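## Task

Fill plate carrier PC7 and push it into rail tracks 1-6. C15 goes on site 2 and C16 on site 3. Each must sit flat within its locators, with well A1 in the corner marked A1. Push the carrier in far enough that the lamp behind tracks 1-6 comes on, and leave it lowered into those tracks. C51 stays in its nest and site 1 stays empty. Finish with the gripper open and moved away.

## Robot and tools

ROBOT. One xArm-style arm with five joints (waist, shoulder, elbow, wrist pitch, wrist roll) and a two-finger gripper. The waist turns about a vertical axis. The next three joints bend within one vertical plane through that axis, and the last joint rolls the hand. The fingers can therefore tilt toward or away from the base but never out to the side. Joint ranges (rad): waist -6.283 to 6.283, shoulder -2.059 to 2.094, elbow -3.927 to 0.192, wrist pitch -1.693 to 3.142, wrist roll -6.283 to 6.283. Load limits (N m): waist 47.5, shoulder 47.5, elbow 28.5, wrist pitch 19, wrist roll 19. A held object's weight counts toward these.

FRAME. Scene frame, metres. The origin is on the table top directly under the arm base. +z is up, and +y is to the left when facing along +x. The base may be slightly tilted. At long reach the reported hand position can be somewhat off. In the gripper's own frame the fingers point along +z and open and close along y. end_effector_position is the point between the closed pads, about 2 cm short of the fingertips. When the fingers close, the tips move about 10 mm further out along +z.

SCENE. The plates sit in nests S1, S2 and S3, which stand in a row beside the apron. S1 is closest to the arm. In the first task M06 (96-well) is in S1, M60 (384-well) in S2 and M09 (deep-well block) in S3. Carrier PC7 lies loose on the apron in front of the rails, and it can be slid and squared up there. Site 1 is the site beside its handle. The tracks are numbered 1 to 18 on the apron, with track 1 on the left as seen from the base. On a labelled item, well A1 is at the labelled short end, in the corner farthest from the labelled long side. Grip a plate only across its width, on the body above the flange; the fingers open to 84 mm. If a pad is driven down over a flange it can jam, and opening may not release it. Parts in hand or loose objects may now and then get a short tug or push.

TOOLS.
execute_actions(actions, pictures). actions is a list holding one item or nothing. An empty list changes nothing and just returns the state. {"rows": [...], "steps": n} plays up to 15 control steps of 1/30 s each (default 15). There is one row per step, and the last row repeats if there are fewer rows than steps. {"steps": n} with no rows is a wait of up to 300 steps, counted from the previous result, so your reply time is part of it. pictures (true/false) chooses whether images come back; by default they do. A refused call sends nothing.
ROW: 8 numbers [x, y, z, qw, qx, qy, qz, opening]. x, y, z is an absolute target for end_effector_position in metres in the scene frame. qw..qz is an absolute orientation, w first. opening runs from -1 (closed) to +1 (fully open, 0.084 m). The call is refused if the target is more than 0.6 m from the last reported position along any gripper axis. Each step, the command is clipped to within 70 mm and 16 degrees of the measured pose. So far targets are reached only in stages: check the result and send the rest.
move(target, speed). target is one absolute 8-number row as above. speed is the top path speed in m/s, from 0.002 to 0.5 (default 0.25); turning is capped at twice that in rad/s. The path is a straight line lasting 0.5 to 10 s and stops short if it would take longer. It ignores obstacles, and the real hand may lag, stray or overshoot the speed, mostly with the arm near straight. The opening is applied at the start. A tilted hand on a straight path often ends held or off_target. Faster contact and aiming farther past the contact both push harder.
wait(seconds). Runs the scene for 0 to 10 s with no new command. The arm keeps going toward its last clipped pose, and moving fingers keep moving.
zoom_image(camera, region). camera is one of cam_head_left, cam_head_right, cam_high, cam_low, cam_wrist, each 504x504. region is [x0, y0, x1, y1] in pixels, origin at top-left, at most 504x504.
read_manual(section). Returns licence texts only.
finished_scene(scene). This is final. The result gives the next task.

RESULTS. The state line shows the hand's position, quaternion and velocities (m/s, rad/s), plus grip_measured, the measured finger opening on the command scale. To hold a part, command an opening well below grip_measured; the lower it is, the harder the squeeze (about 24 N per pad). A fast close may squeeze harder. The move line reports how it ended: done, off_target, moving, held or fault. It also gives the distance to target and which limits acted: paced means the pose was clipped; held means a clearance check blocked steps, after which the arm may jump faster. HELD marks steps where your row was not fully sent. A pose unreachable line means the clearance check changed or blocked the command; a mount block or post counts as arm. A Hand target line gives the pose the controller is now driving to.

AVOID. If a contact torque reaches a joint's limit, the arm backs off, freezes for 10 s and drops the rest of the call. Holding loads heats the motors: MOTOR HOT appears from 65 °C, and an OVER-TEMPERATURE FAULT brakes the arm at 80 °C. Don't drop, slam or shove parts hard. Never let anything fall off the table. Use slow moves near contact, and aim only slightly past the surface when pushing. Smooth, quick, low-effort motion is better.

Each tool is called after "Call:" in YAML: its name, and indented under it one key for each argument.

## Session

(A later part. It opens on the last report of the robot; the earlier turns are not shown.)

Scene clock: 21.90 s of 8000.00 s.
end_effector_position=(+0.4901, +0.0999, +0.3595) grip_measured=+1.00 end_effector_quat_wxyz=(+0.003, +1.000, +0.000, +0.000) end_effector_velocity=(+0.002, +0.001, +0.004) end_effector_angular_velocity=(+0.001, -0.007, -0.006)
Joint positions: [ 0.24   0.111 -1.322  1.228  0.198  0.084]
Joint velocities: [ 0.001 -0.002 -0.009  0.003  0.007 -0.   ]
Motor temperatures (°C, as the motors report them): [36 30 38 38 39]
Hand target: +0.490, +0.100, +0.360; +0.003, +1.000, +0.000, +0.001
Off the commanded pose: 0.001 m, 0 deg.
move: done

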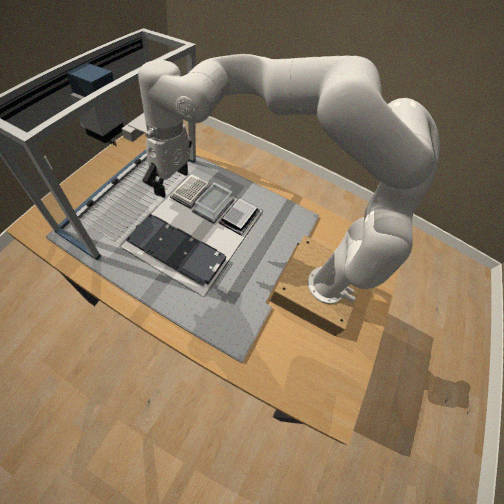

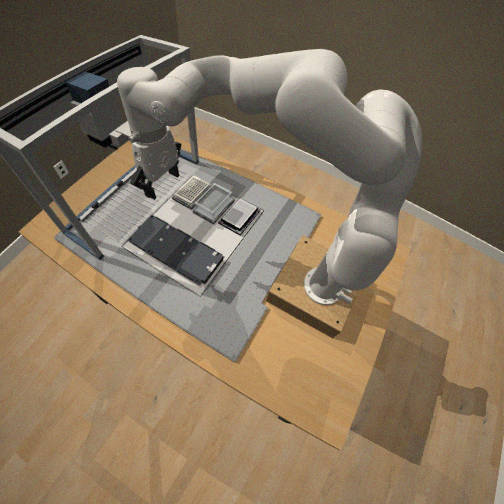

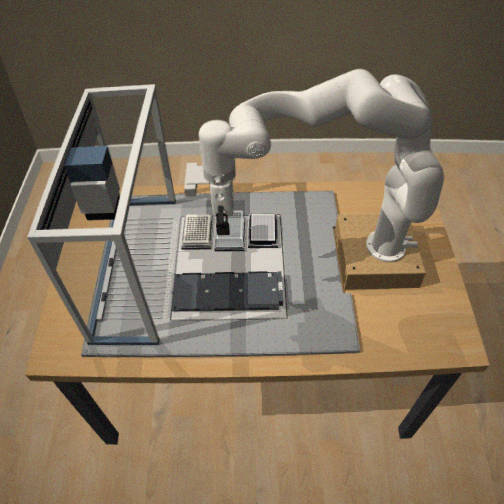

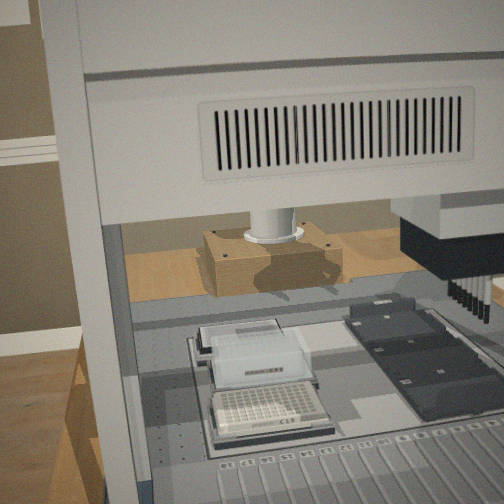

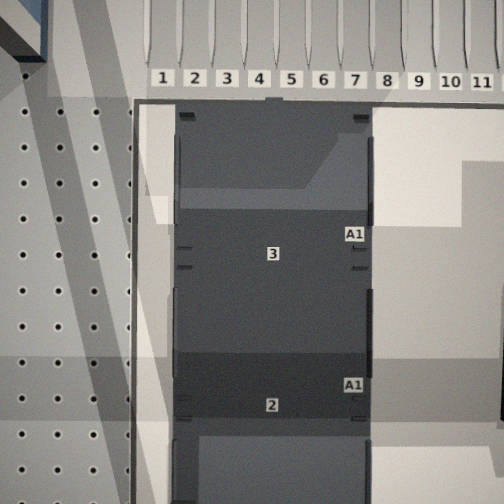

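Call:
move:
  target: [0.515,0.02,0.09,0,0.709,0.705,0,1]
  speed: 0.4

Call:
move:
  target: [0.515,0.022,0.0575,0,0.709,0.705,0,1]
  speed: 0.05

Call:
move:
  target: [0.515,0.048,0.0575,0,0.709,0.705,0,1]
  speed: 0.02

Call:
move:
  target: [0.515,0.035,0.13,0,0.709,0.705,0,1]
  speed: 0.12

Call:
move:
  target: [0.385,-0.133,0.13,0,0.713,0.701,0,1]

Call:
move:
  target: [0.385,-0.133,0.083,0,0.713,0.701,0,1]
  speed: 0.06

Scene clock: 30.60 s of 8000.00 s.
end_effector_position=(+0.5150, +0.0202, +0.0905) grip_measured=+1.00 end_effector_quat_wxyz=(+0.002, +0.709, +0.705, -0.001) end_effector_velocity=(-0.003, -0.001, -0.003) end_effector_angular_velocity=(-0.000, +0.007, +0.005)
Joint positions: [ 0.082  0.569 -1.117  0.565 -1.526  0.084]
Joint velocities: [-0.001  0.005  0.002 -0.001 -0.006 -0.   ]
Motor temperatures (°C, as the motors report them): [36 30 39 38 39]
Hand target: +0.515, +0.020, +0.090; +0.001, +0.709, +0.705, -0.001
Off the commanded pose: 0.001 m, 0 deg.
After step 90, 3.20 s passed at rest.
move: done

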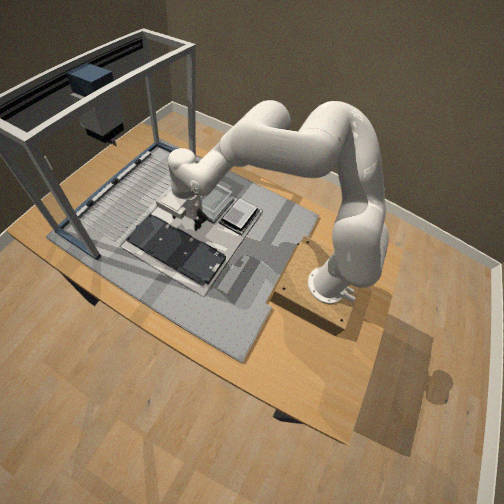

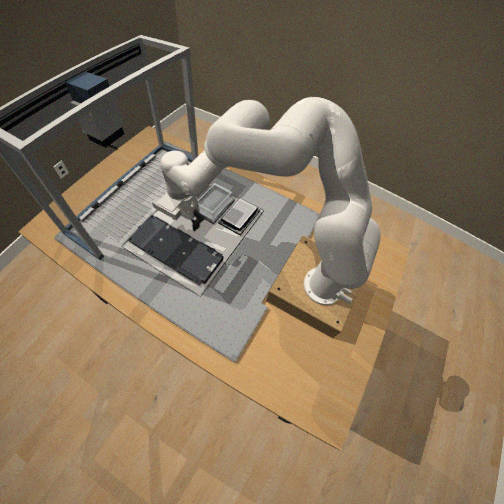

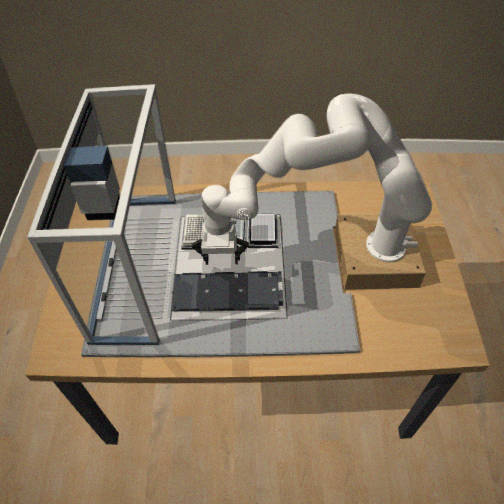

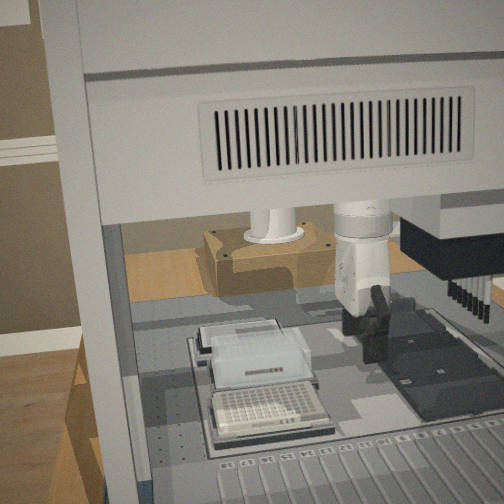

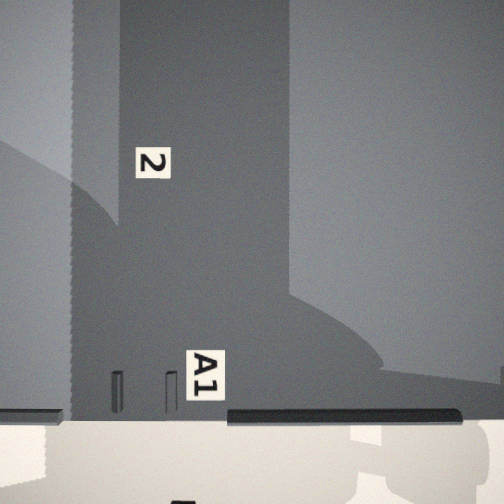

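Scene clock: 31.60 s of 8000.00 s.
end_effector_position=(+0.5152, +0.0220, +0.0578) grip_measured=+1.00 end_effector_quat_wxyz=(+0.001, +0.709, +0.705, -0.001) end_effector_velocity=(+0.002, +0.000, +0.000) end_effector_angular_velocity=(+0.000, -0.004, -0.001)
Joint positions: [ 0.085  0.652 -1.135  0.5   -1.522  0.084]
Joint velocities: [ 0.     0.002 -0.003 -0.003  0.001  0.   ]
Motor temperatures (°C, as the motors report them): [36 30 39 38 39]
Hand target: +0.515, +0.022, +0.058; +0.001, +0.709, +0.705, -0.001
Off the commanded pose: 0.000 m, 0 deg.
move: done

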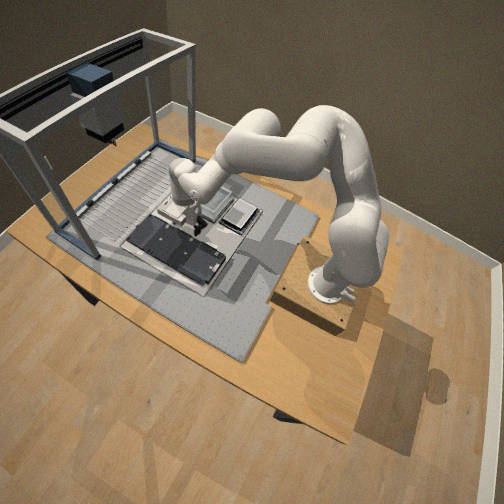

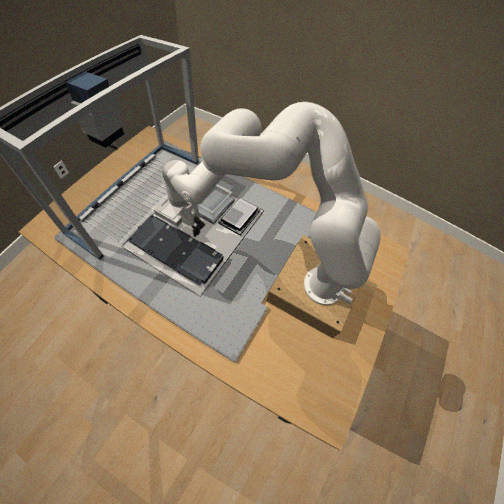

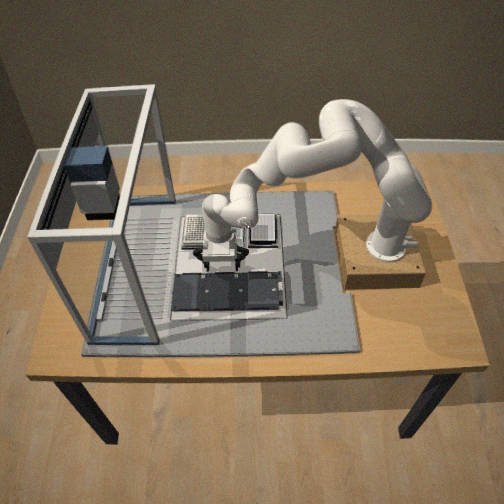

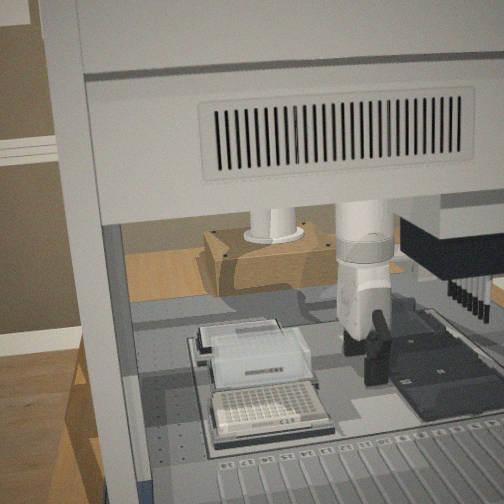

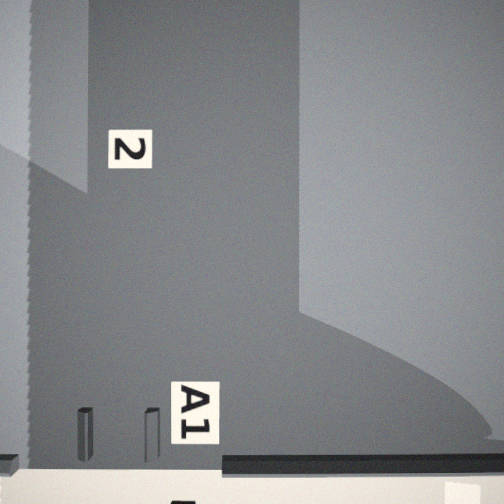

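Scene clock: 33.17 s of 8000.00 s.
end_effector_position=(+0.5151, +0.0479, +0.0576) grip_measured=+1.00 end_effector_quat_wxyz=(+0.002, +0.709, +0.705, -0.001) end_effector_velocity=(-0.000, +0.000, -0.000) end_effector_angular_velocity=(-0.000, +0.002, -0.002)
Joint positions: [ 0.135  0.656 -1.143  0.503 -1.472  0.084]
Joint velocities: [ 0.     0.    -0.     0.002  0.003  0.   ]
Motor temperatures (°C, as the motors report them): [36 30 38 38 39]
Hand target: +0.515, +0.048, +0.058; +0.002, +0.709, +0.705, -0.001
Off the commanded pose: 0.000 m, 0 deg.
move: done

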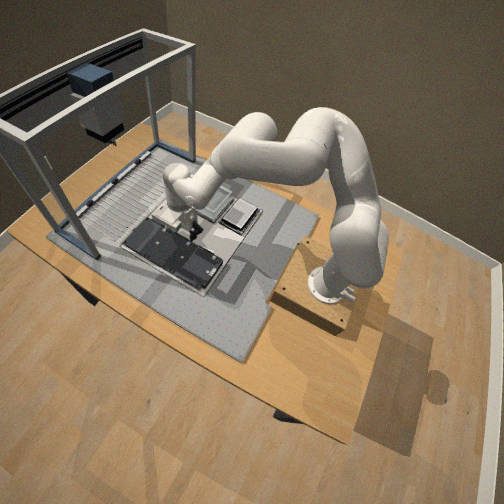

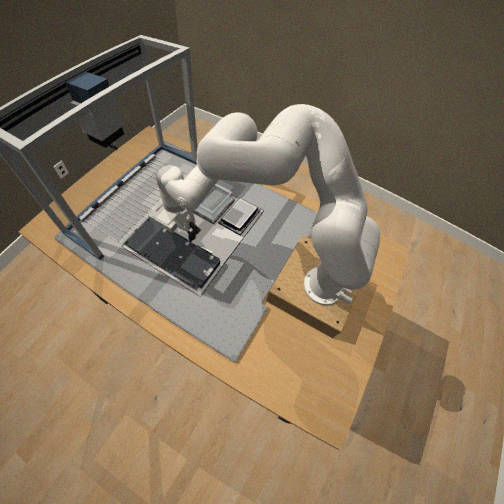

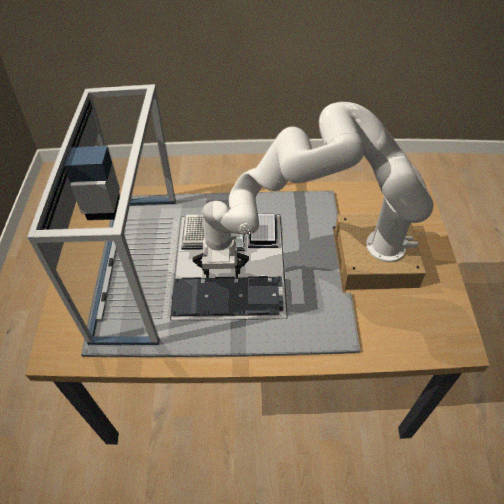

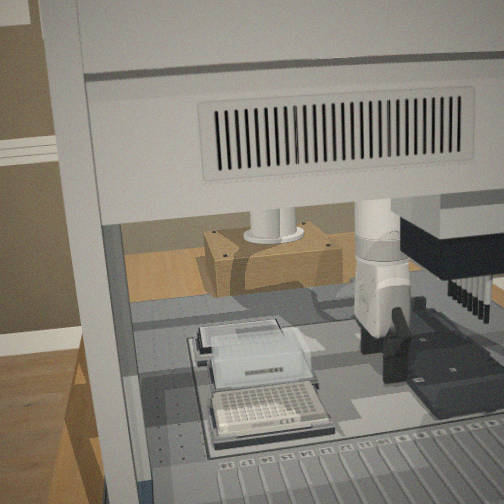

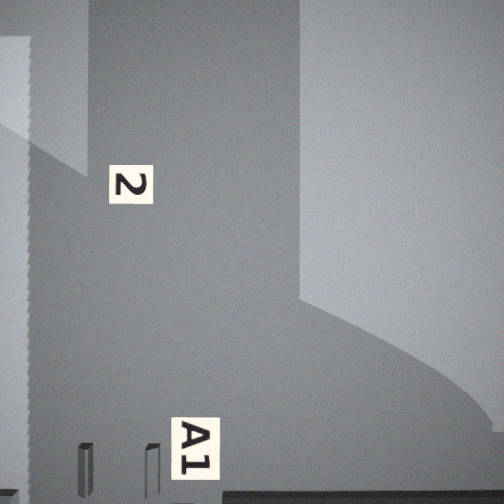

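Scene clock: 34.20 s of 8000.00 s.
end_effector_position=(+0.5146, +0.0350, +0.1294) grip_measured=+1.00 end_effector_quat_wxyz=(+0.001, +0.709, +0.705, -0.002) end_effector_velocity=(+0.002, -0.000, +0.003) end_effector_angular_velocity=(+0.000, -0.006, -0.001)
Joint positions: [ 0.11   0.48  -1.116  0.654 -1.497  0.084]
Joint velocities: [-0.001 -0.004 -0.004  0.002  0.    -0.   ]
Motor temperatures (°C, as the motors report them): [36 30 38 38 39]
Hand target: +0.515, +0.035, +0.130; +0.001, +0.709, +0.705, -0.001
Off the commanded pose: 0.001 m, 0 deg.
move: done

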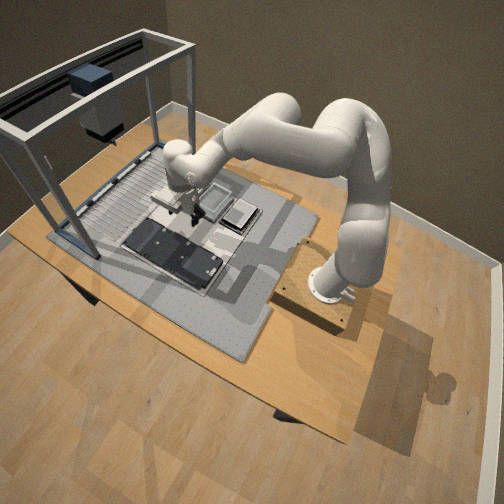

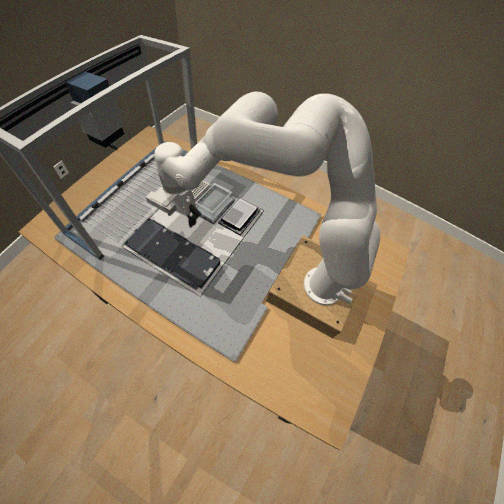

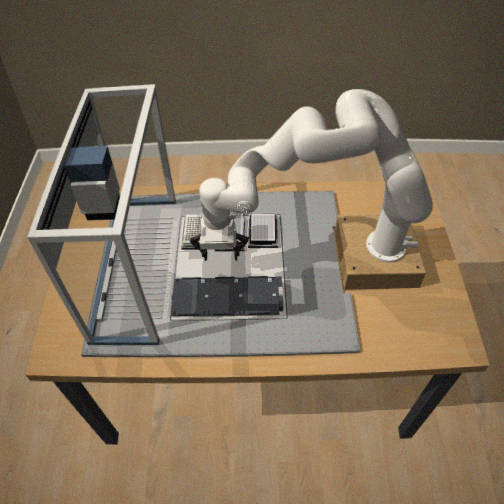

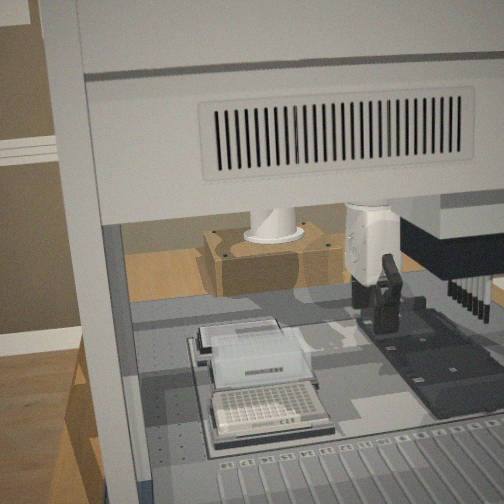

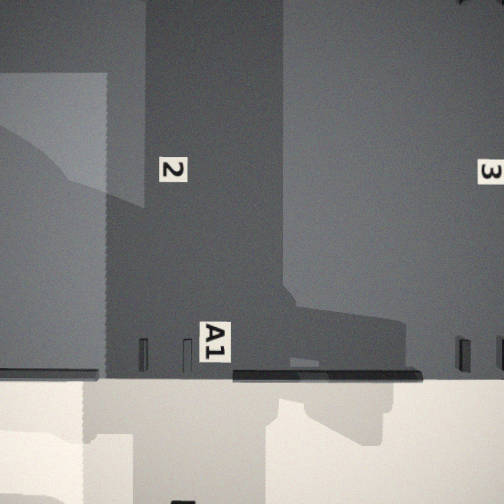

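Scene clock: 35.57 s of 8000.00 s.
end_effector_position=(+0.3850, -0.1322, +0.1301) grip_measured=+1.00 end_effector_quat_wxyz=(-0.001, +0.713, +0.701, +0.001) end_effector_velocity=(-0.002, -0.001, -0.000) end_effector_angular_velocity=(+0.001, +0.001, -0.001)
Joint positions: [-0.288  0.198 -0.679  0.498 -1.885  0.084]
Joint velocities: [-0.005 -0.002  0.004 -0.001 -0.004  0.   ]
Motor temperatures (°C, as the motors report them): [36 30 38 38 39]
Hand target: +0.385, -0.133, +0.130; -0.001, +0.713, +0.701, +0.001
Off the commanded pose: 0.001 m, 0 deg.
move: done

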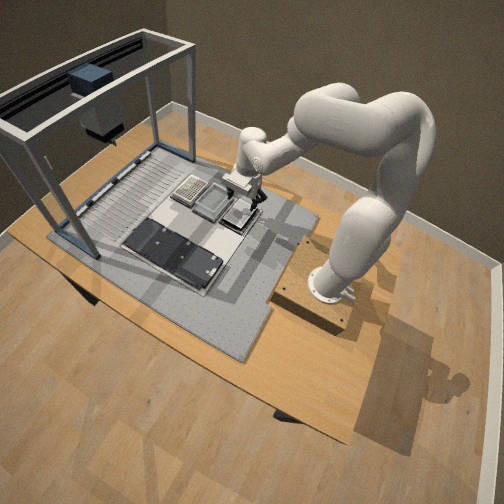

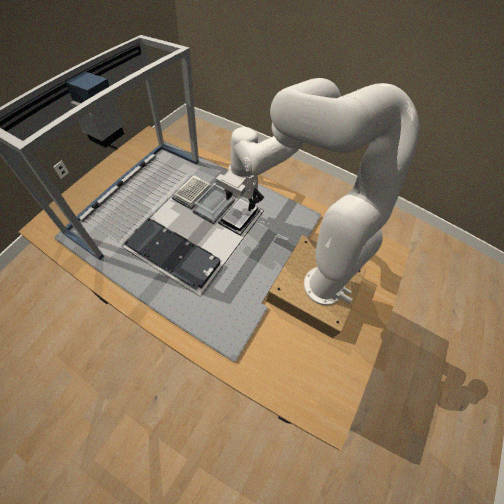

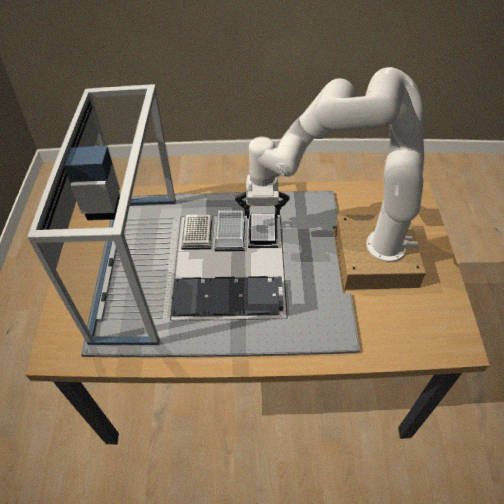

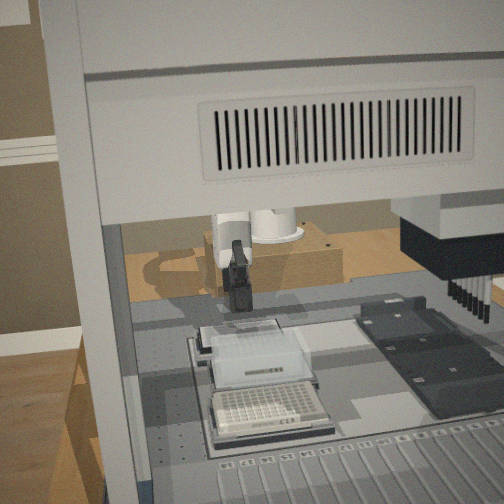

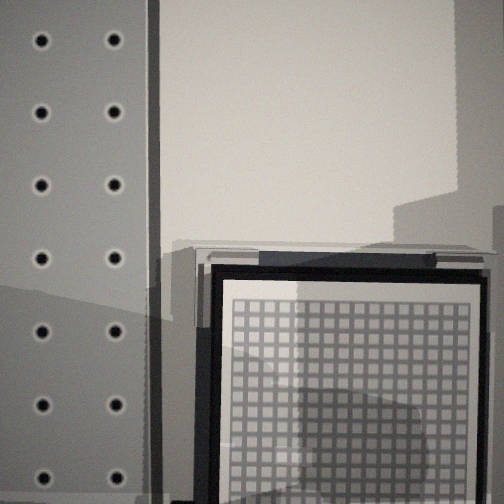

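Scene clock: 36.73 s of 8000.00 s.
end_effector_position=(+0.3852, -0.1330, +0.0833) grip_measured=+1.00 end_effector_quat_wxyz=(-0.000, +0.713, +0.701, +0.001) end_effector_velocity=(+0.000, -0.000, -0.001) end_effector_angular_velocity=(+0.000, +0.000, +0.000)
Joint positions: [-0.291  0.344 -0.689  0.362 -1.887  0.084]
Joint velocities: [-0.     0.003 -0.001 -0.002 -0.    -0.   ]
Motor temperatures (°C, as the motors report them): [36 30 38 38 39]
Hand target: +0.385, -0.133, +0.083; -0.001, +0.713, +0.701, +0.001
Off the commanded pose: 0.000 m, 0 deg.
move: done

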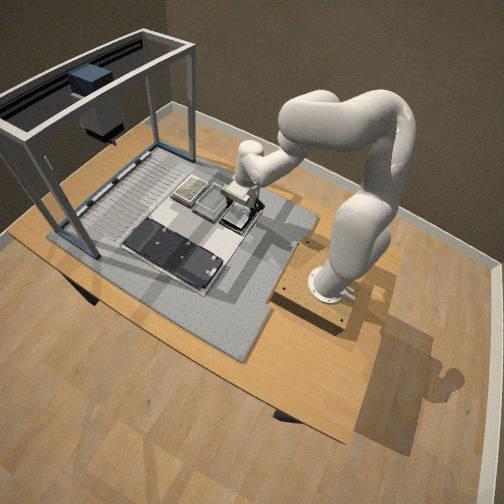

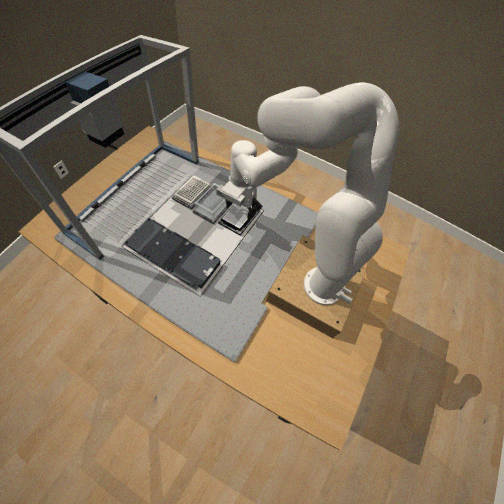

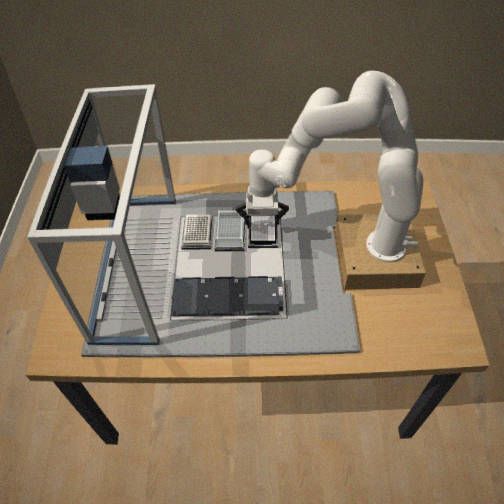

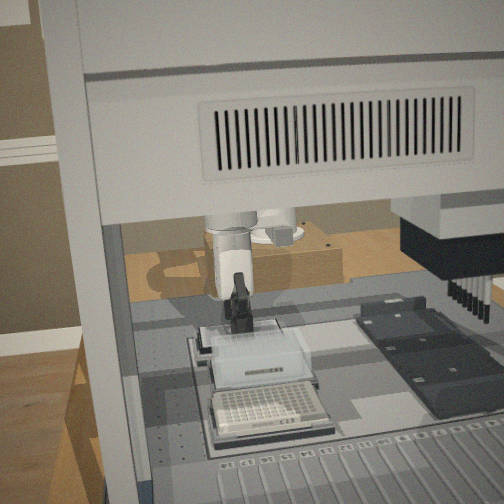

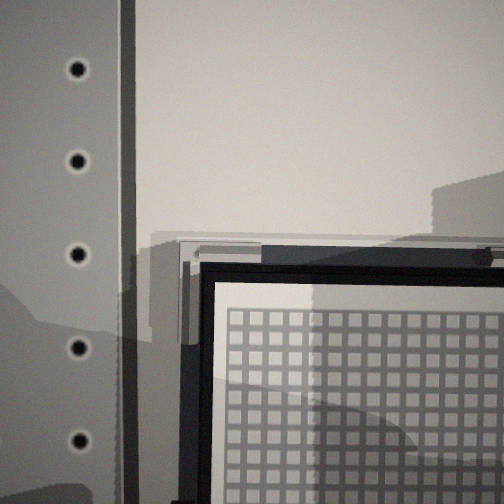

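Call:
move:
  target: [0.382,-0.133,0.082,0,0.719,0.695,0,1]
  speed: 0.02

Scene clock: 39.80 s of 8000.00 s.
end_effector_position=(+0.3820, -0.1330, +0.0820) grip_measured=+1.00 end_effector_quat_wxyz=(-0.001, +0.719, +0.695, +0.001) end_effector_velocity=(+0.000, -0.000, +0.000) end_effector_angular_velocity=(-0.000, -0.001, -0.004)
Joint positions: [-0.293  0.342 -0.679  0.355 -1.872  0.084]
Joint velocities: [-0.    -0.001  0.001 -0.001  0.003  0.   ]
Motor temperatures (°C, as the motors report them): [36 30 38 38 39]
Hand target: +0.382, -0.133, +0.082; -0.001, +0.719, +0.695, +0.001
Off the commanded pose: 0.000 m, 0 deg.
move: done

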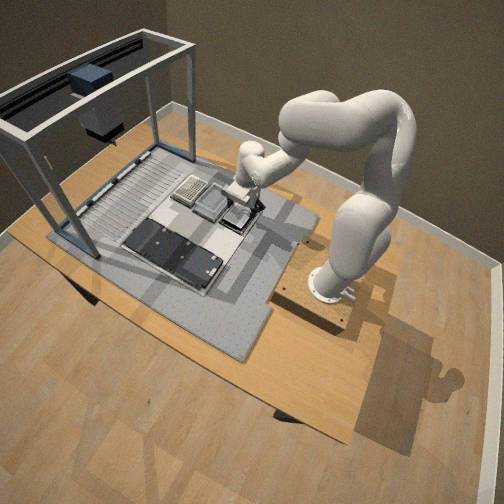

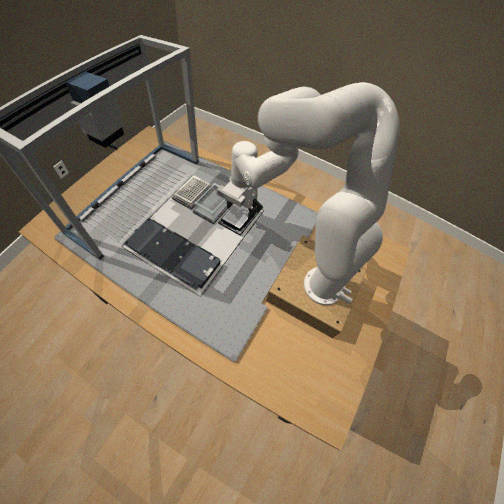

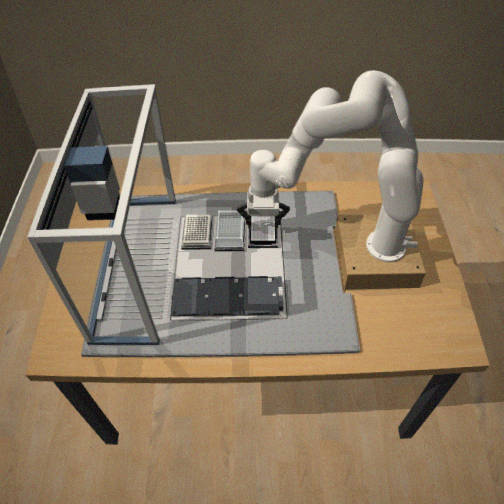

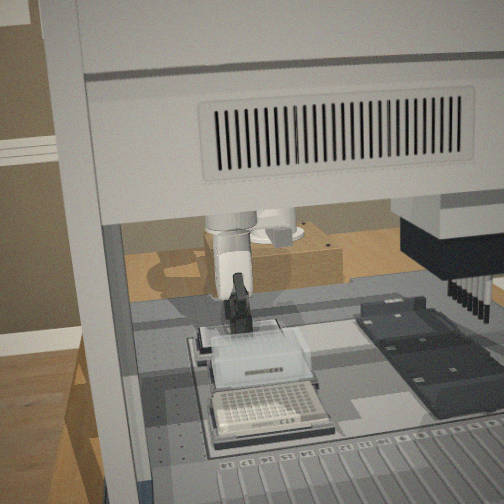

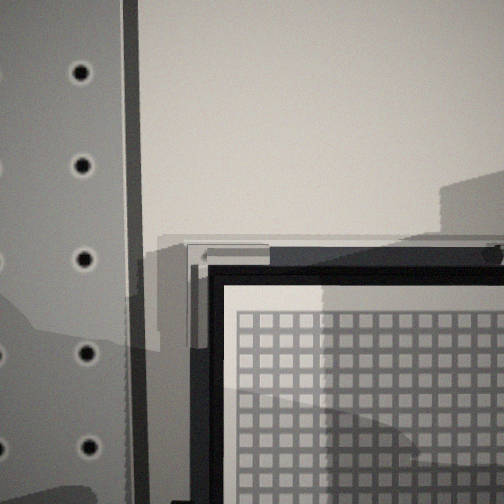

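Call:
move:
  target: [0.3817,-0.133,0.071,0,0.719,0.695,0,1]
  speed: 0.012

Call:
execute_actions:
  actions:
    - {"rows":[[0.3817,-0.133,0.071,0,0.719,0.695,0,0.25]]}

Scene clock: 42.83 s of 8000.00 s.
end_effector_position=(+0.3816, -0.1330, +0.0711) grip_measured=+1.00 end_effector_quat_wxyz=(-0.001, +0.719, +0.695, +0.001) end_effector_velocity=(+0.000, -0.000, -0.001) end_effector_angular_velocity=(-0.000, -0.000, -0.000)
Joint positions: [-0.293  0.377 -0.684  0.324 -1.872  0.084]
Joint velocities: [-0.     0.004 -0.001 -0.004  0.    -0.   ]
Motor temperatures (°C, as the motors report them): [36 30 38 38 39]
Hand target: +0.382, -0.133, +0.071; -0.001, +0.719, +0.695, +0.001
Off the commanded pose: 0.000 m, 0 deg.
move: done

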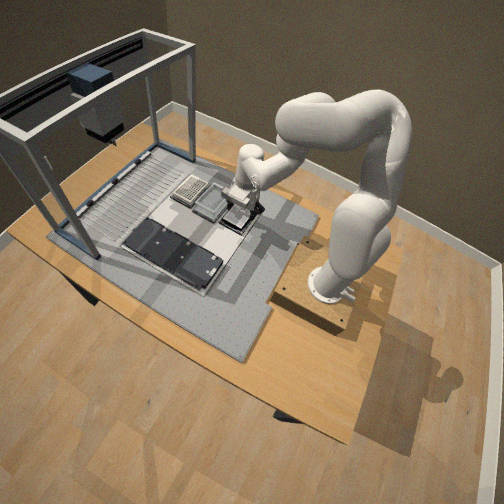

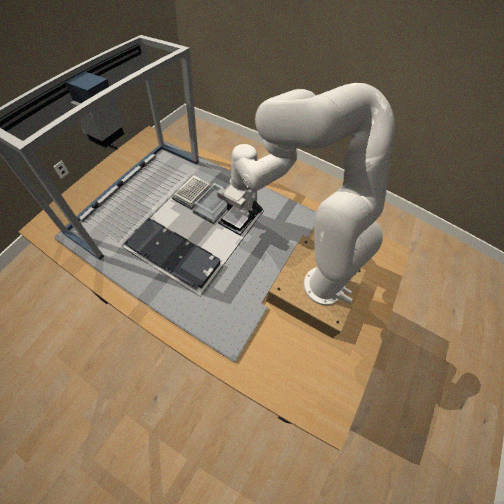

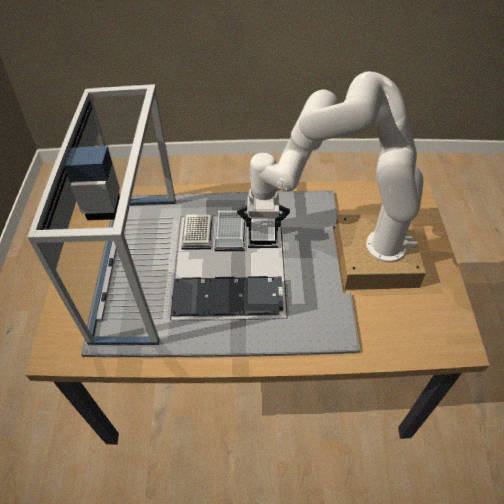

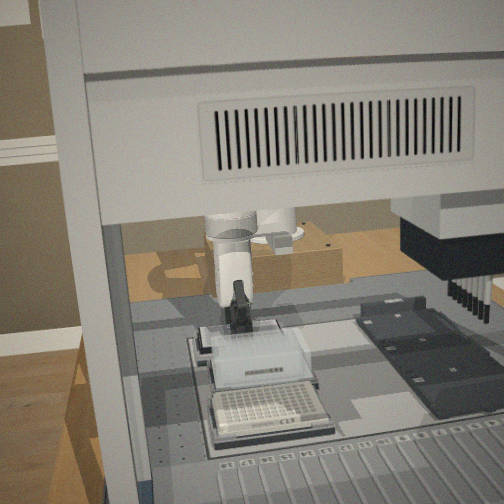

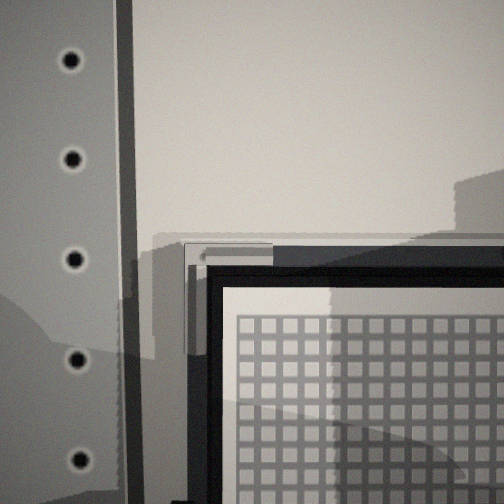

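Scene clock: 43.33 s of 8000.00 s.
end_effector_position=(+0.3822, -0.1331, +0.0713) grip_measured=+0.93 end_effector_quat_wxyz=(-0.000, +0.719, +0.695, +0.002) end_effector_velocity=(-0.000, +0.000, -0.000) end_effector_angular_velocity=(-0.000, -0.000, +0.000)
Joint positions: [-0.293  0.377 -0.684  0.323 -1.872  0.081]
Joint velocities: [-0.     0.     0.001 -0.002 -0.     0.   ]
Motor temperatures (°C, as the motors report them): [36 30 38 38 39]
Hand target: +0.382, -0.133, +0.071; -0.001, +0.719, +0.695, +0.001
Off the commanded pose: 0.001 m, 0 deg.
Steps of this call (steps 1 to 15: all 15 steps of this action). Readings (end_effector_position):
1: (+0.3819, -0.1330, +0.0711)
2: (+0.3828, -0.1333, +0.0717)
4: (+0.3823, -0.1332, +0.0714)
8: (+0.3822, -0.1332, +0.0714)
15: the state above

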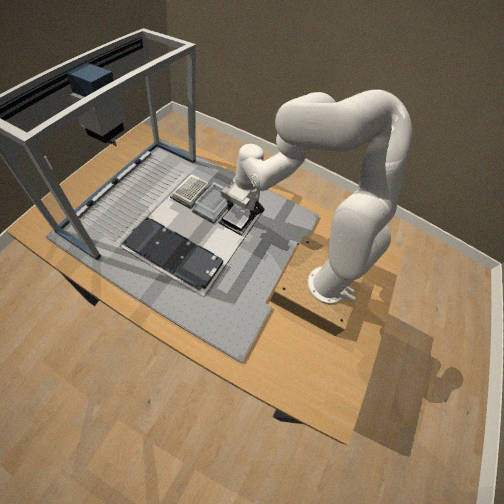

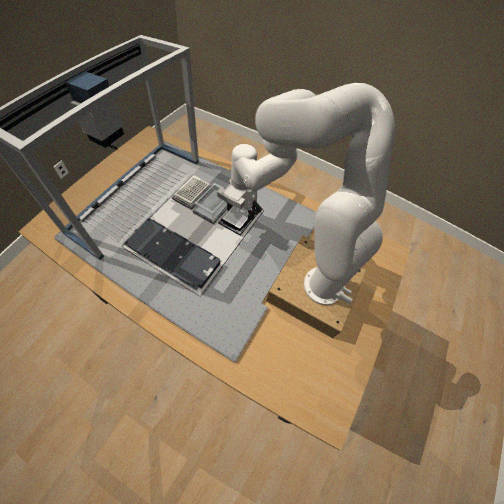

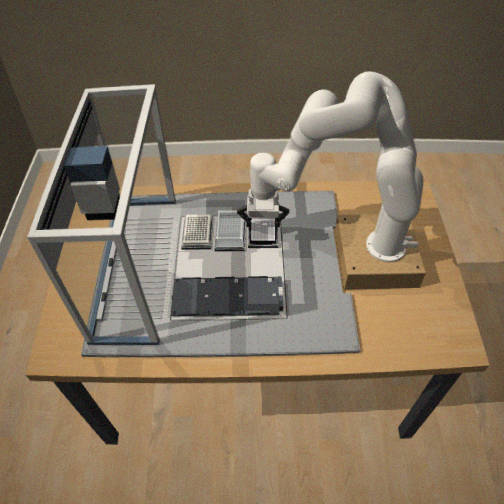

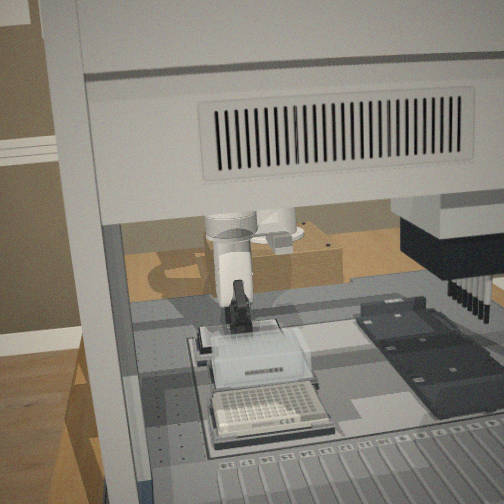

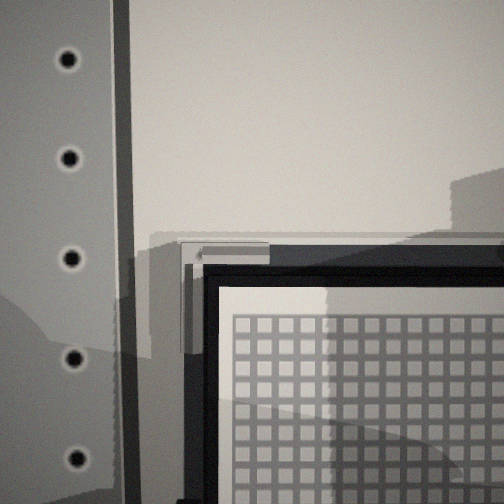

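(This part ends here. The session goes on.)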